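## Task

The two dead batteries out of six already sit in the recycling box; make sure they are the only ones left inside it. At the end the box must be upright and level and the bulb must be glowing. A battery can be seated in a holder by pushing it vertically down with its negative end on the flared tip of the spring contact, where the - mark is. Nothing counts if it stays in place only because the robot is holding it at the end.

## Robot and tools

Robot: two 7-joint arms, left_arm and right_arm, each ending in a two-finger parallel gripper. Joint ranges (rad): waist and both roll joints -6.283 to 6.283, shoulder -2.059 to 2.094, elbow -0.192 to 3.927, wrist pitch -1.693 to 3.142. Load limits (N m): waist and shoulder 46.5, upper arm roll, elbow and forearm roll 27.9, wrist pitch and wrist roll 18.6; a carried object adds to the load.

Frame: all poses use a single scene frame. Origin sits on the table surface midway between the arms, +x points out across the table, +z points up, and left_arm is on the +y side. The arm names do not tell you which side of a picture they appear on. Reported hand positions may be slightly wrong, more so when an arm is stretched far.

Gripper axes: fingers point along the gripper's own +z and spread along its y. end_effector_position is the spot between the pads when closed, roughly 2 cm short of the fingertips; closing pushes the tips about 10 mm further along +z.

The row format (used by every moving call): 16 numbers in one flat list covering both arms, always all 16 even if one arm is idle. Order: left_arm x, y, z, qw, qx, qy, qz, opening, then right_arm in the same order. x, y, z are an absolute target position in metres in the scene frame; the quaternion is an absolute orientation, w first, in the scene frame. Opening is a scale from -1 (closed) to +1 (fully open, 0.084 m). An arm meant to stay still should get its own last reported position and quaternion repeated each call; to hold an orientation, keep resending the same quaternion rather than the drifted one read back. A target more than 0.6 m from the arm's last reported position along any of its gripper axes is refused.

Tools:
- execute_actions {actions, pictures}. actions is an empty list (just reads state and returns pictures), or one item. An action item {"rows": [...], "steps": n} gives 1 to 15 rows, each applied for one 1/30 s control step, n at most 15 (default 15); the last row repeats to fill n. An action needs at least 12 steps. A wait item {"steps": n} with n up to 300 sends nothing and counts its steps from the previous result. pictures true adds camera images.
- move {target, speed}: target is one 16-number row; each gripper travels a straight line to its pose, both paths finishing together, lasting 0.5 to 10 s (cut off at 10 s). speed is the path top speed in m/s, 0.002 to 0.5, default 0.25; rotation allowed at twice that in rad/s. Opening is applied at the start. Paths ignore obstacles and the other arm; grippers lag, may wander and can overshoot speed near full extension. Faster contact and targets set deeper past contact press harder.
- wait {seconds}: 0 to 10 s of letting the scene run.
- zoom_image {camera, region}: region [x0, y0, x1, y1] in pixels of that camera's latest image, at most 504x504. Cameras: cam_head_left, cam_head_right, cam_high, cam_low, cam_left_wrist, cam_right_wrist, all 896x504.
- finished_scene {scene}: ends the current scene permanently and reports success; the goal must still hold afterwards.

Control behaviour: each step the commanded pose is clamped to within 70 mm and 16 degrees of the measured pose, then solved by damped IK with position favoured over orientation. Big moves therefore need several calls; check the result's pose and send the remainder. The simulation keeps running between calls. An execute_actions result is taken 12 steps before the action finishes; those remaining steps run afterward. A result with nothing pending shows a "Hand target" line per arm.

Result lines: per-arm state with position, quaternion and velocities; grip_measured is the actual finger opening on the command scale. "pose unreachable" means a clearance check altered or blocked that arm's command; HELD marks steps not sent. A move adds a "move:" line with its ending (done, off_target, moving, held, fault) and limits (paced = pose clipped, held = some steps blocked; after that the arm may lunge fast), plus each gripper's distance to target. MOTOR HOT appears from 65 °C; at 80 °C an OVER-TEMPERATURE FAULT brakes that arm until it cools.

Gripping: command an opening well under grip_measured to hold; lower means a firmer squeeze, up to about 24 N per pad on parts up to 6 cm. Closing fast can squeeze extra hard. Resending grip_measured gives light pressure; wide parts may slip.

Avoid: dropping or knocking anything off the table, letting the arms collide or press on each other, hard slams or pushes, and torque faults (an overloaded joint backs off, the arm freezes 10 s and the rest of the call is skipped). Occasional brief tugs on held parts or pushes on loose items may occur. Do not tip the box, keep the bulb circuit working, and let go of everything before finishing.

Each tool is called after "Emit:" as a command line: name --argument value for each argument, lists and objects as JSON in quotes; but a table of rows of numbers goes row by row, as --pt "numbers of a row", without its own name.

## Session

Emit:
execute_actions --actions '[]'

Scene clock: 0.00 s of 8400.00 s.
left_arm: end_effector_position=(+0.1089, +0.7455, +0.2831) grip_measured=+1.00 end_effector_quat_wxyz=(+0.190, -0.474, +0.754, +0.414) end_effector_velocity=(-0.003, -0.000, -0.001) end_effector_angular_velocity=(-0.003, +0.001, +0.005) | right_arm: end_effector_position=(+0.1214, -0.5688, +0.2938) grip_measured=+1.00 end_effector_quat_wxyz=(+0.060, -0.552, +0.830, +0.049) end_effector_velocity=(+0.000, +0.000, -0.000) end_effector_angular_velocity=(+0.000, -0.000, -0.001)
Joint positions: left_arm=[ 2.005 -0.963 -1.073  0.385 -0.951  0.234 -2.499  0.084] | right_arm=[-1.569 -0.507  0.048  0.854  0.09   1.502  0.531  0.084]
Joint velocities: left_arm=[ 0.002  0.    -0.    -0.004  0.    -0.    -0.    -0.   ] | right_arm=[-0.     0.     0.     0.     0.     0.     0.001 -0.   ]
Motor temperatures (°C, as the motors report them): left_arm=[40 37 43 39 36 41 43] | right_arm=[43 38 37 39 44 42 42]
Hand target (left_arm): +0.109, +0.745, +0.283; +0.190, -0.474, +0.754, +0.414
Hand target (right_arm): +0.121, -0.569, +0.294; +0.060, -0.552, +0.830, +0.049

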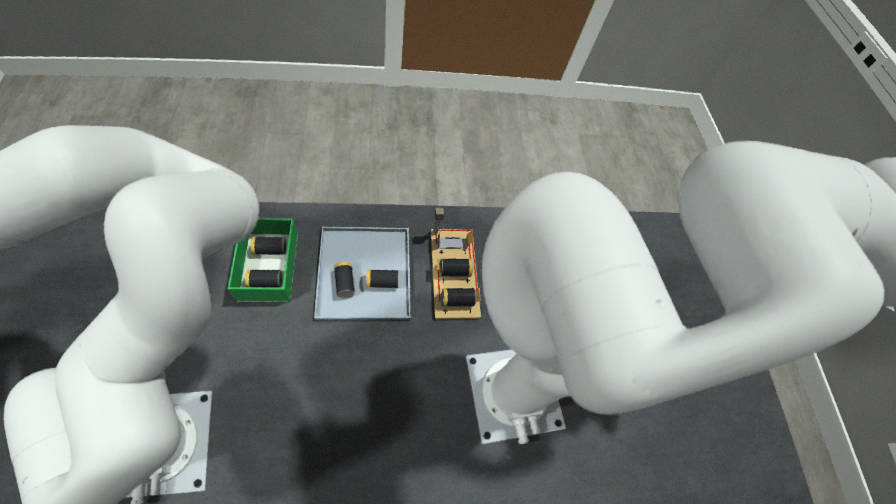

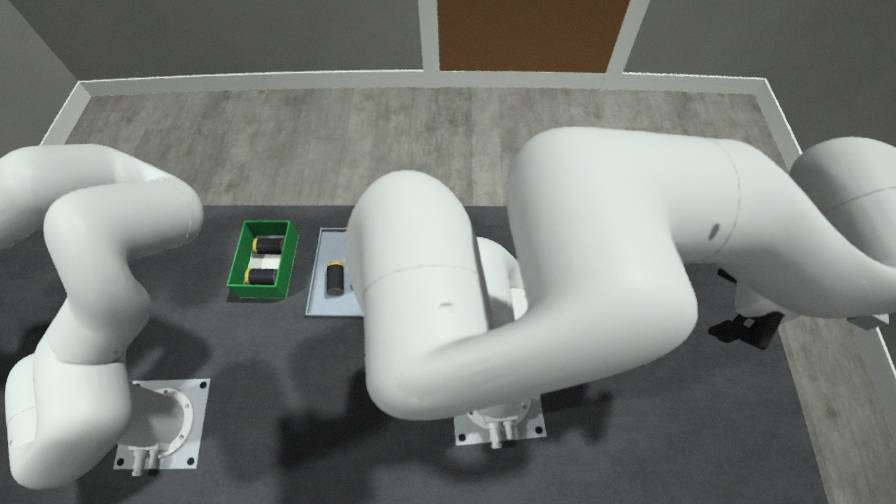

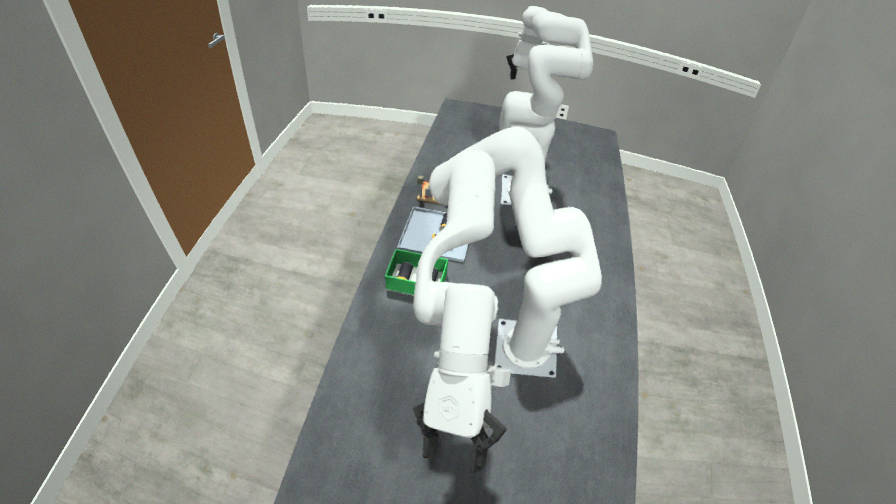

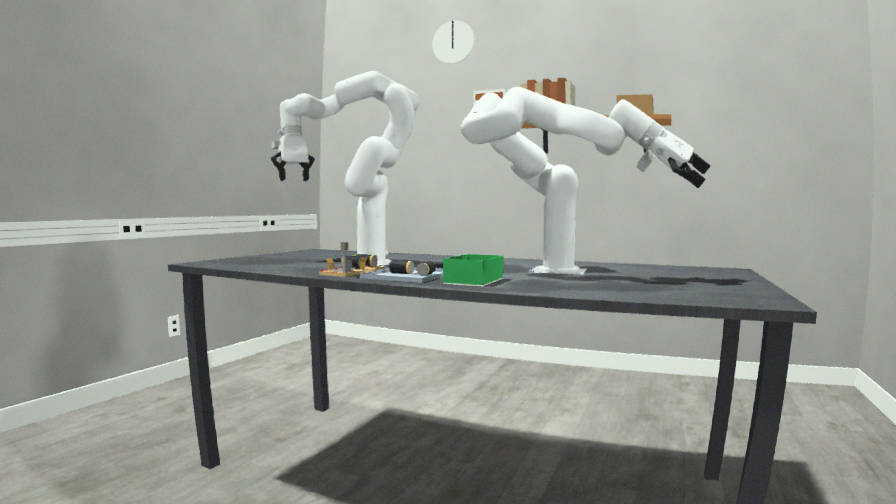

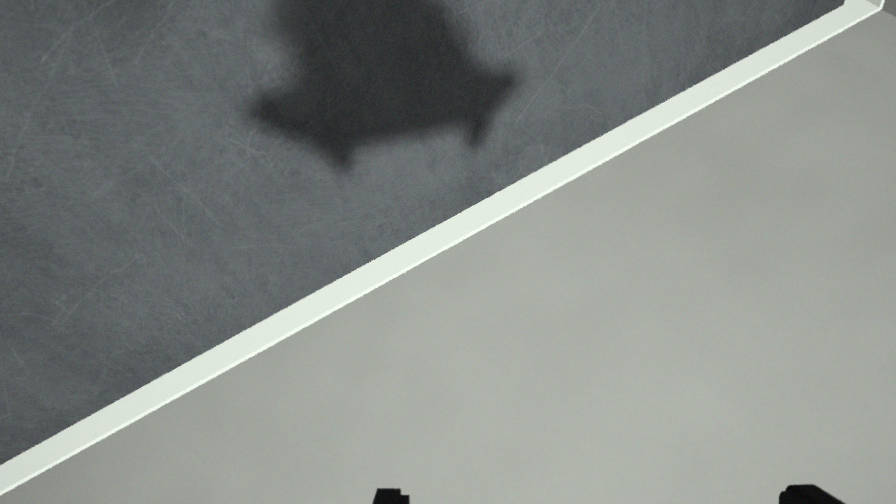

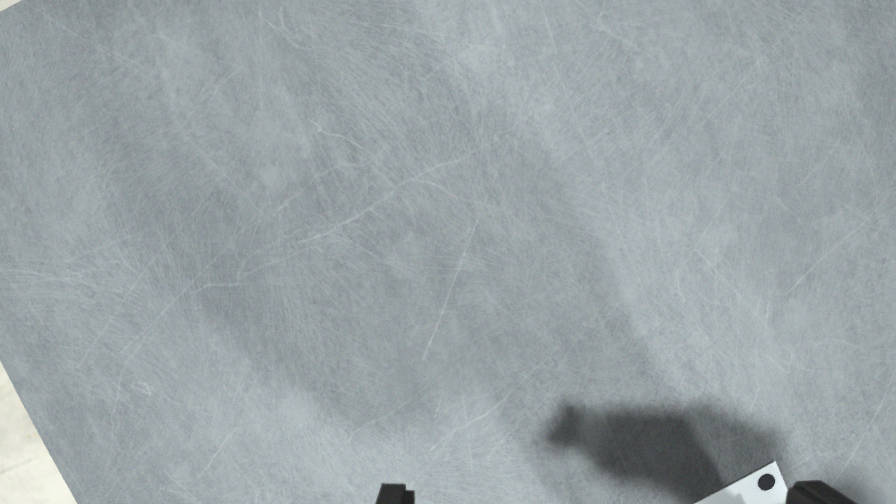

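Emit:
zoom_image --camera "cam_head_left" --region '[300, 195, 500, 330]'

Emit:
zoom_image --camera "cam_low" --region '[310, 230, 450, 295]'

Region (300, 195, 500, 330) of cam_head_left's 896x504 image, scaled by 2.520, with more detail than that image has; it fills the top 340 rows of this view, and the rest is white.

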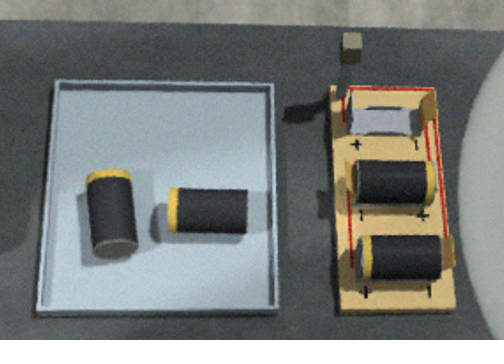

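Region (310, 230, 450, 295) of cam_low's 896x504 image, scaled by 3.600, with more detail than that image has; it fills the top 234 rows of this view, and the rest is white.

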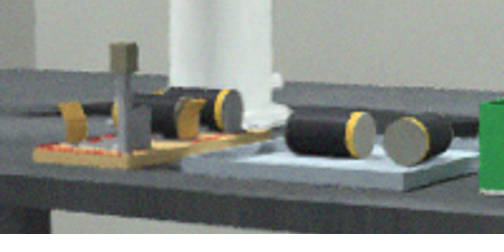

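Emit:
move --target '[0.109,0.745,0.283,0.19,-0.474,0.754,0.414,1,0.3,-0.4,0.3,0,-0.707,0.707,0,1]'

Emit:
move --target '[0.109,0.745,0.283,0.19,-0.474,0.754,0.414,1,0.3,-0.06,0.25,0,-0.707,0.707,0,1]'

Scene clock: 2.50 s of 8400.00 s.
left_arm: end_effector_position=(+0.1090, +0.7450, +0.2830) grip_measured=+1.00 end_effector_quat_wxyz=(+0.190, -0.474, +0.754, +0.414) end_effector_velocity=(-0.000, -0.000, -0.000) end_effector_angular_velocity=(-0.000, -0.002, +0.000) | right_arm: end_effector_position=(+0.2997, -0.3994, +0.3002) grip_measured=+1.00 end_effector_quat_wxyz=(+0.001, -0.707, +0.707, +0.000) end_effector_velocity=(+0.002, +0.002, +0.000) end_effector_angular_velocity=(-0.003, +0.001, +0.005)
Joint positions: left_arm=[ 2.004 -0.966 -1.073  0.383 -0.951  0.236 -2.501  0.084] | right_arm=[-1.247 -0.835  0.46   0.73   0.338  1.514  0.729  0.084]
Joint velocities: left_arm=[-0.001  0.     0.    -0.001 -0.002 -0.     0.    -0.   ] | right_arm=[ 0.003  0.     0.006  0.003  0.001 -0.     0.003 -0.   ]
Motor temperatures (°C, as the motors report them): left_arm=[40 37 43 39 36 41 43] | right_arm=[43 38 37 40 44 42 42]
Hand target (left_arm): +0.109, +0.745, +0.283; +0.190, -0.474, +0.754, +0.414
Hand target (right_arm): +0.300, -0.399, +0.300; -0.001, +0.707, -0.707, -0.000
Off the commanded pose (left_arm): 0.000 m, 0 deg.
Off the commanded pose (right_arm): 0.001 m, 0 deg.
Kept back: nothing.
move: done

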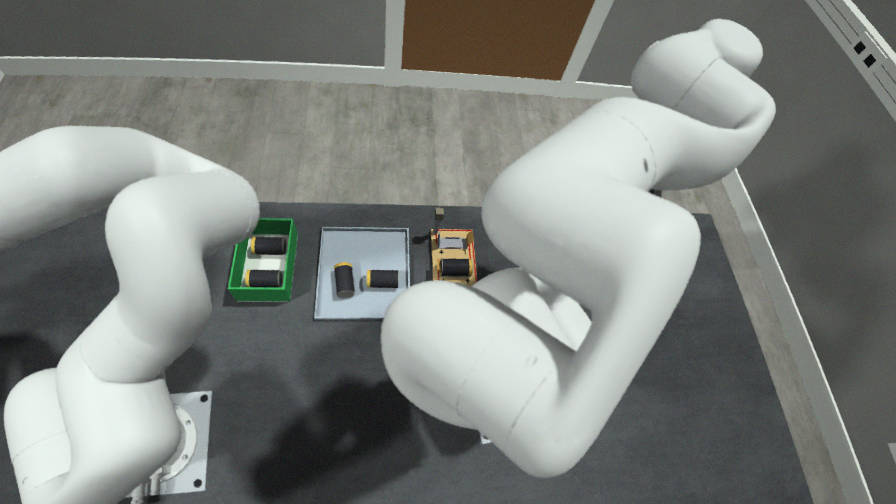

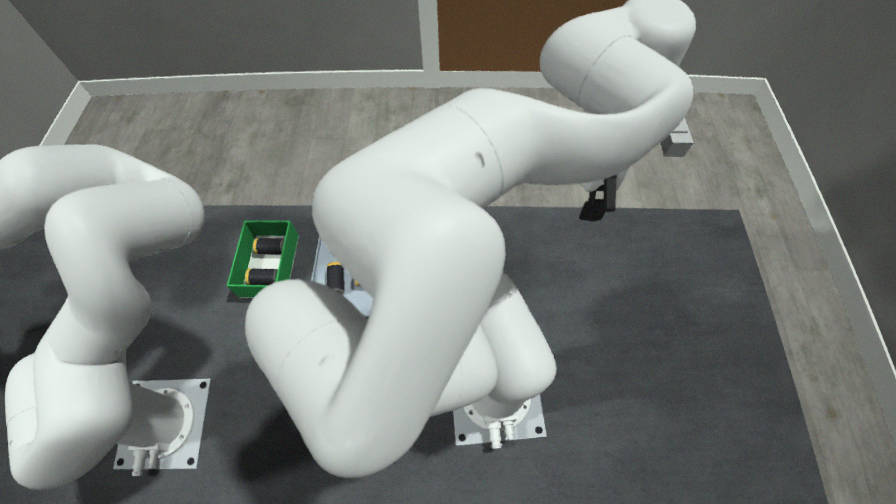

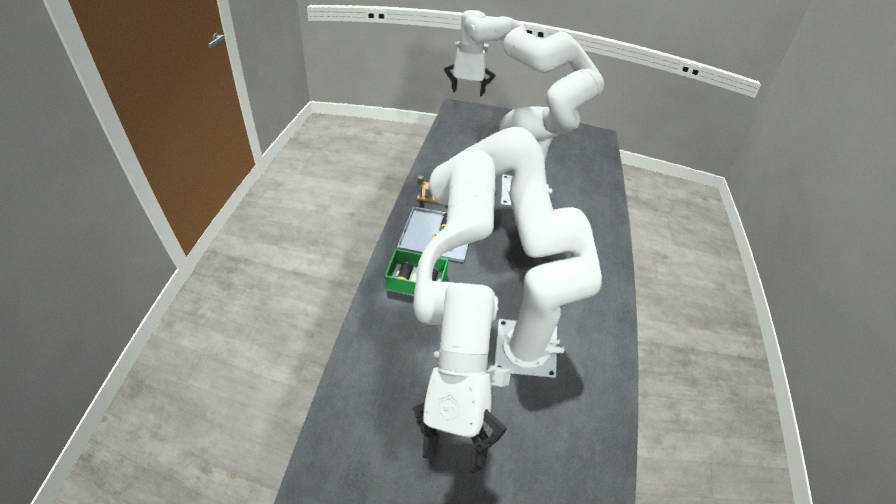

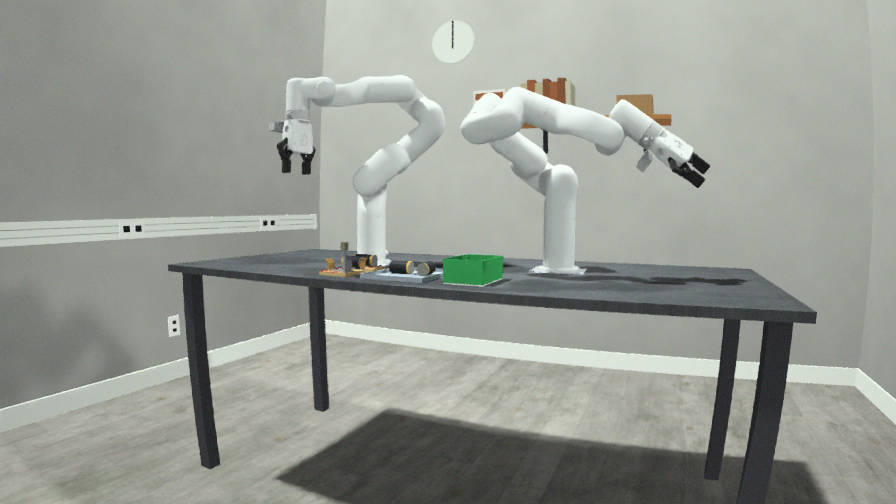

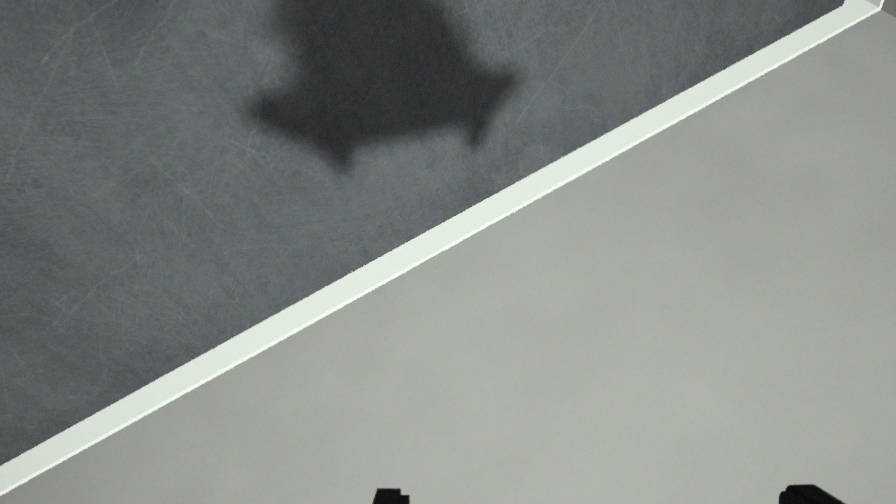

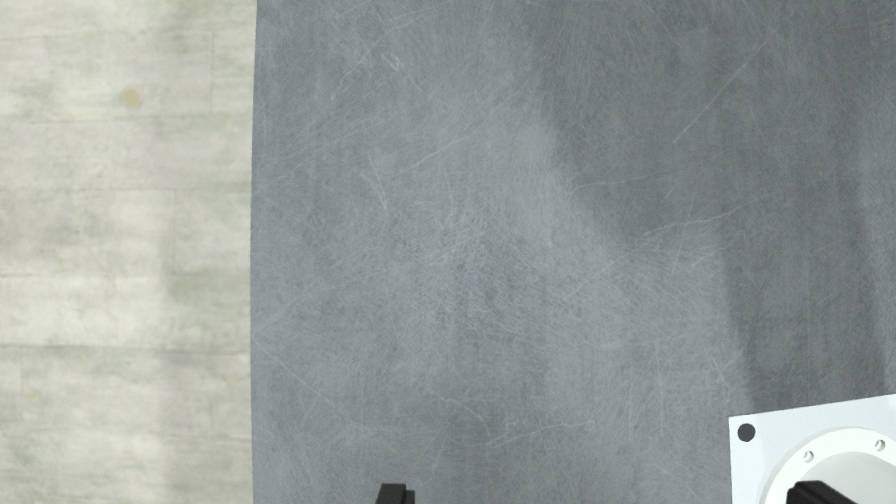

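Scene clock: 4.47 s of 8400.00 s.
left_arm: end_effector_position=(+0.1090, +0.7450, +0.2830) grip_measured=+1.00 end_effector_quat_wxyz=(+0.190, -0.474, +0.754, +0.414) end_effector_velocity=(+0.001, -0.000, -0.000) end_effector_angular_velocity=(-0.000, -0.001, -0.001) | right_arm: end_effector_position=(+0.2991, -0.0596, +0.2504) grip_measured=+1.00 end_effector_quat_wxyz=(+0.001, -0.707, +0.707, +0.001) end_effector_velocity=(+0.000, +0.003, -0.000) end_effector_angular_velocity=(-0.003, -0.000, +0.004)
Joint positions: left_arm=[ 2.004 -0.966 -1.073  0.383 -0.951  0.236 -2.501  0.084] | right_arm=[-0.882 -1.261  0.931  0.805  0.896  1.772  1.425  0.084]
Joint velocities: left_arm=[-0.001  0.    -0.001  0.    -0.001  0.     0.     0.   ] | right_arm=[ 0.    -0.     0.006  0.005  0.003 -0.     0.003  0.   ]
Motor temperatures (°C, as the motors report them): left_arm=[40 37 43 39 36 41 43] | right_arm=[43 38 37 40 44 42 42]
Hand target (left_arm): +0.109, +0.745, +0.283; +0.190, -0.474, +0.754, +0.414
Hand target (right_arm): +0.299, -0.059, +0.250; -0.001, +0.707, -0.707, -0.001
Off the commanded pose (left_arm): 0.000 m, 0 deg.
Off the commanded pose (right_arm): 0.001 m, 0 deg.
Kept back: nothing.
move: done

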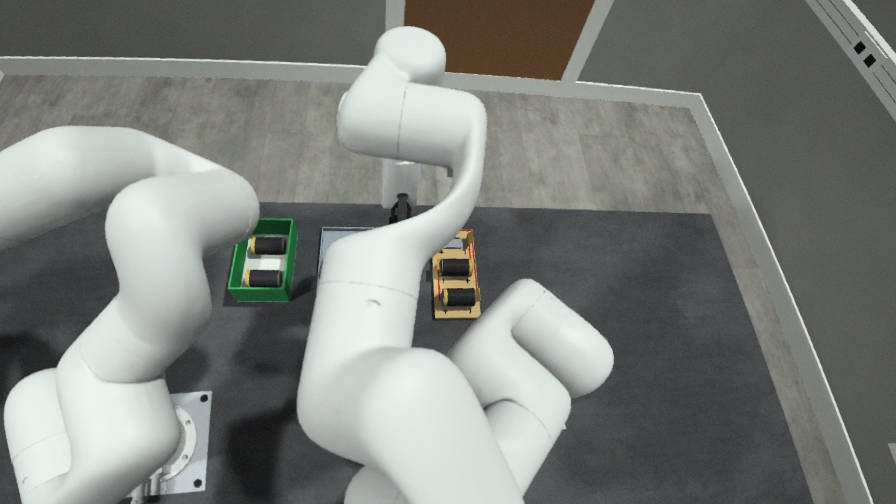

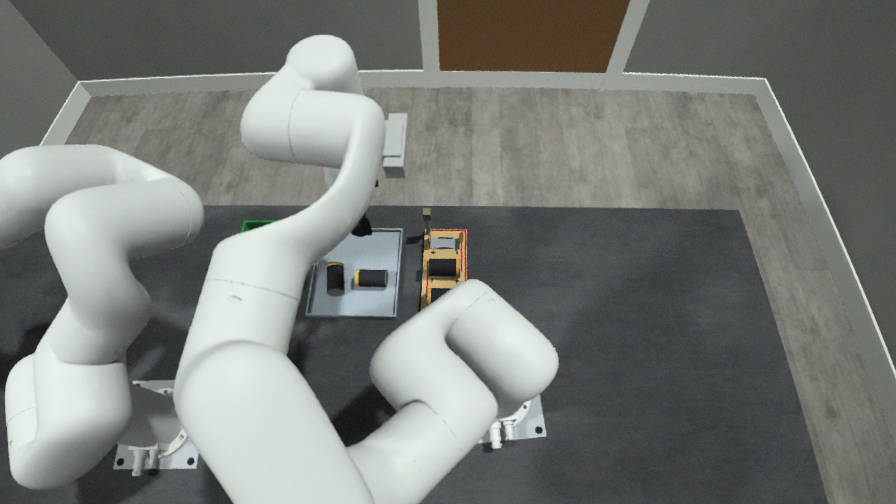

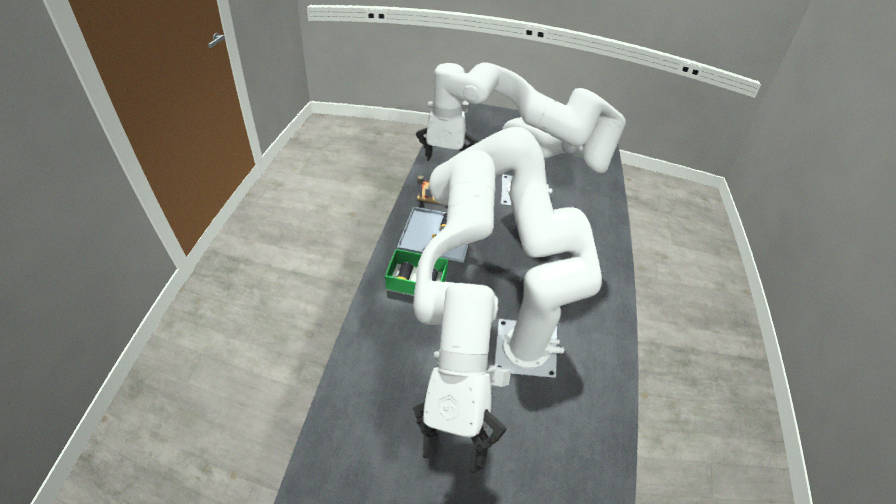

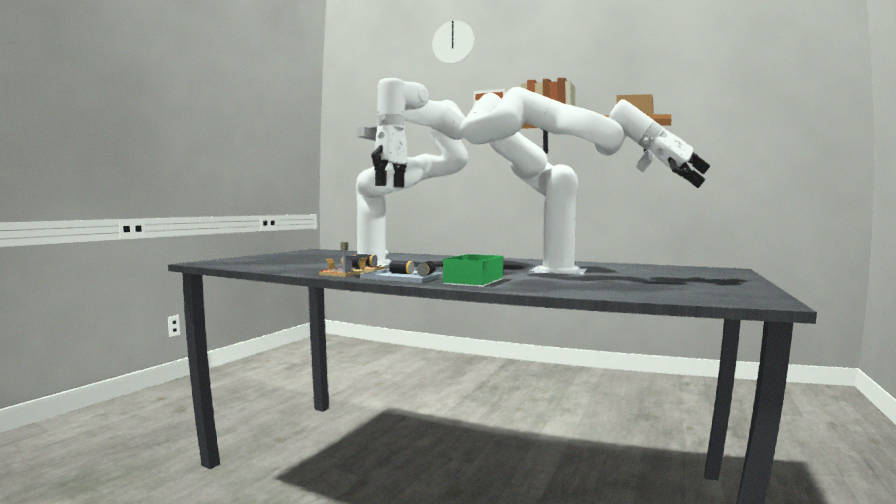

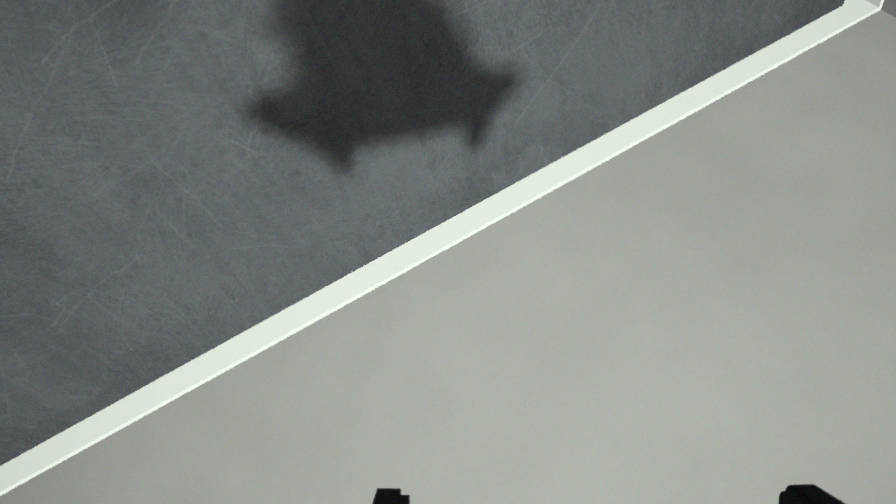

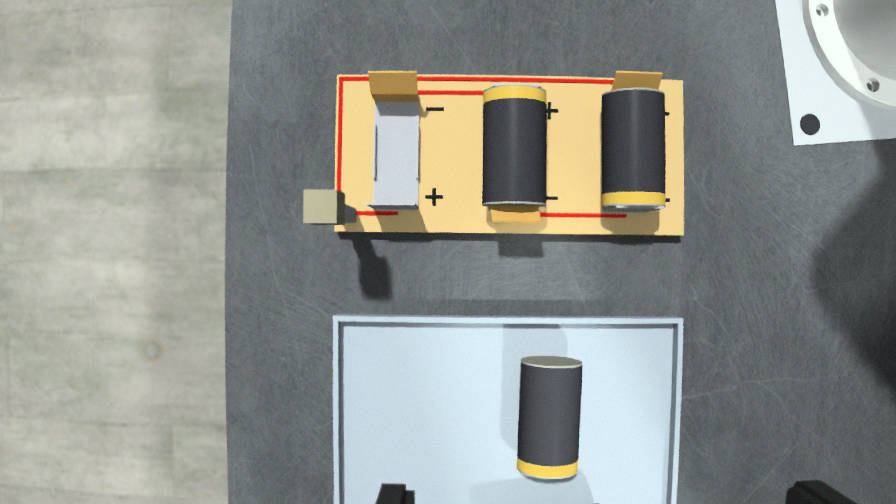

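Emit:
move --target '[0.109,0.745,0.283,0.19,-0.474,0.754,0.414,1,0.277,-0.026,0.08,0,-0.72,0.694,0,1]'

Scene clock: 6.20 s of 8400.00 s.
left_arm: end_effector_position=(+0.1090, +0.7450, +0.2830) grip_measured=+1.00 end_effector_quat_wxyz=(+0.190, -0.474, +0.754, +0.414) end_effector_velocity=(+0.001, -0.000, +0.000) end_effector_angular_velocity=(+0.001, +0.000, -0.002) | right_arm: end_effector_position=(+0.2767, -0.0257, +0.0803) grip_measured=+1.00 end_effector_quat_wxyz=(-0.000, +0.720, -0.694, -0.000) end_effector_velocity=(+0.000, +0.000, -0.003) end_effector_angular_velocity=(-0.002, +0.001, +0.001)
Joint positions: left_arm=[ 2.004 -0.966 -1.073  0.383 -0.951  0.236 -2.501  0.084] | right_arm=[-0.741 -1.438  1.374  0.568  1.334  1.564  1.453  0.084]
Joint velocities: left_arm=[-0.002  0.    -0.     0.001  0.001  0.    -0.    -0.   ] | right_arm=[-0.001 -0.001  0.009  0.001  0.006 -0.003  0.     0.   ]
Motor temperatures (°C, as the motors report them): left_arm=[40 37 43 40 36 41 43] | right_arm=[43 38 38 40 44 42 42]
Hand target (left_arm): +0.109, +0.745, +0.283; +0.190, -0.474, +0.754, +0.414
Hand target (right_arm): +0.277, -0.026, +0.080; +0.000, +0.720, -0.694, -0.000
Off the commanded pose (left_arm): 0.000 m, 0 deg.
Off the commanded pose (right_arm): 0.001 m, 0 deg.
Kept back: nothing.
move: done

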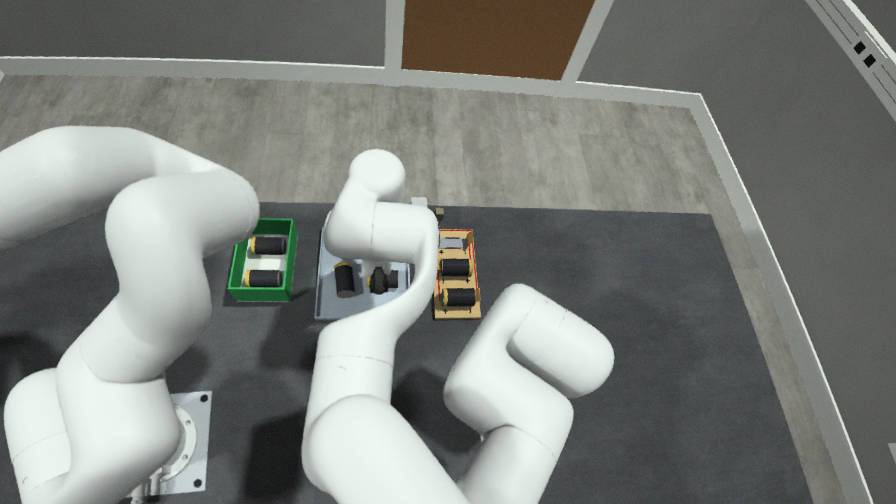

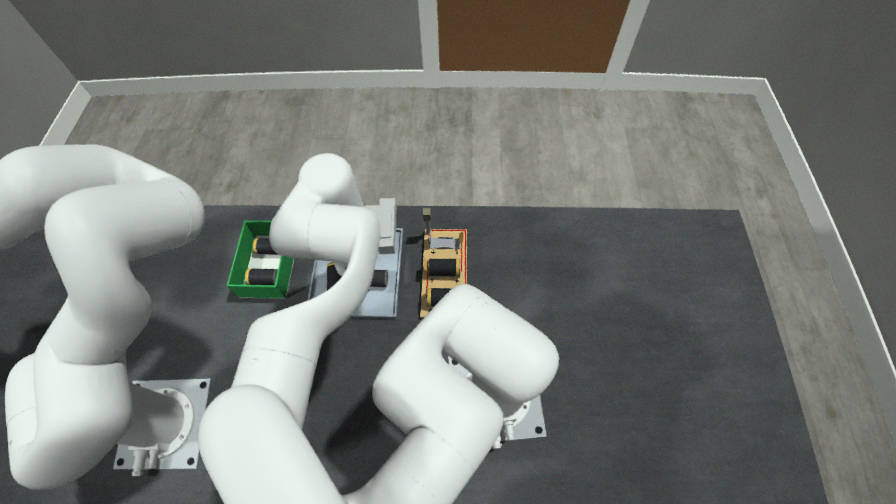

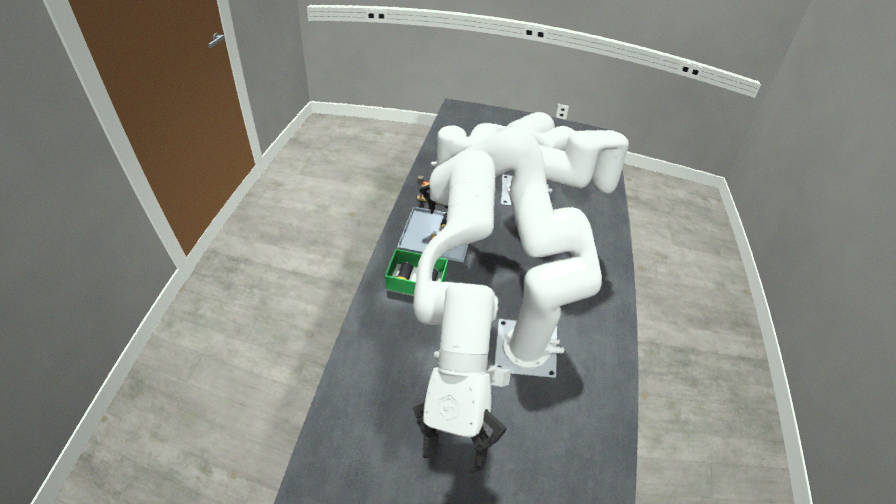

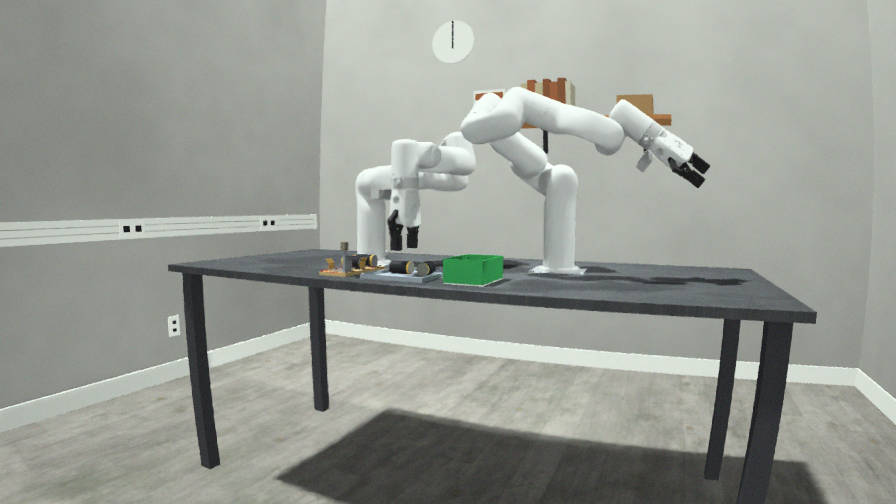

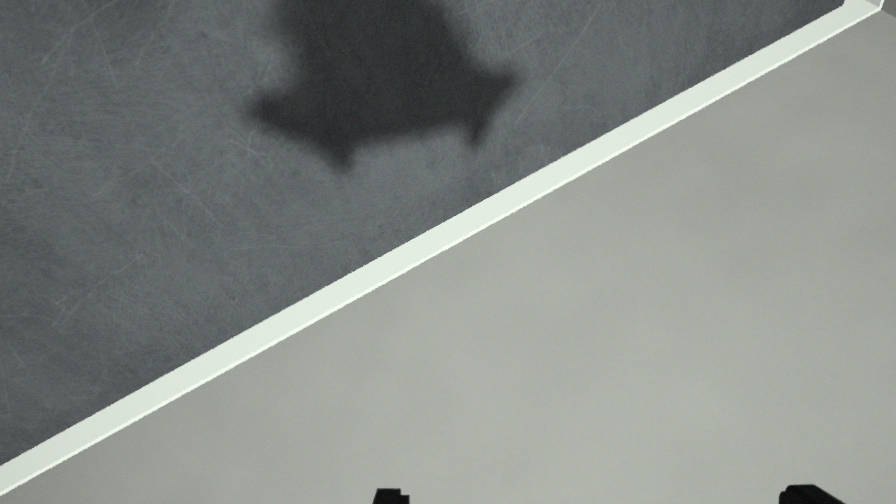

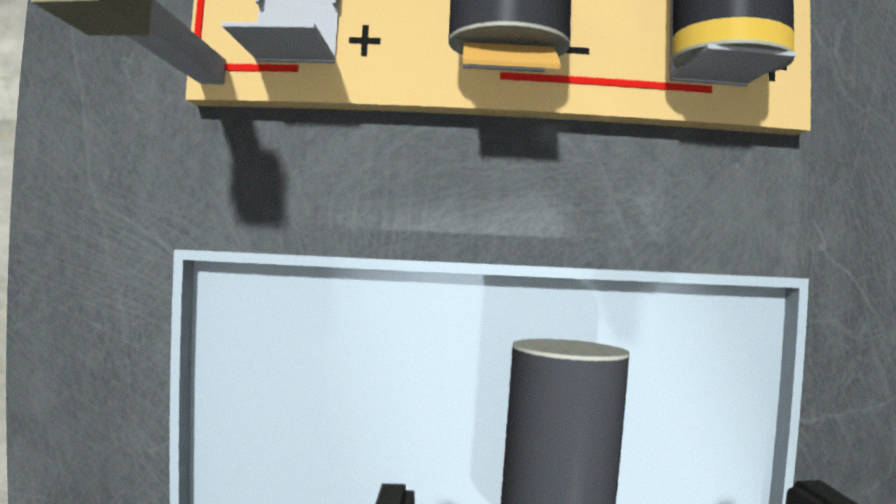

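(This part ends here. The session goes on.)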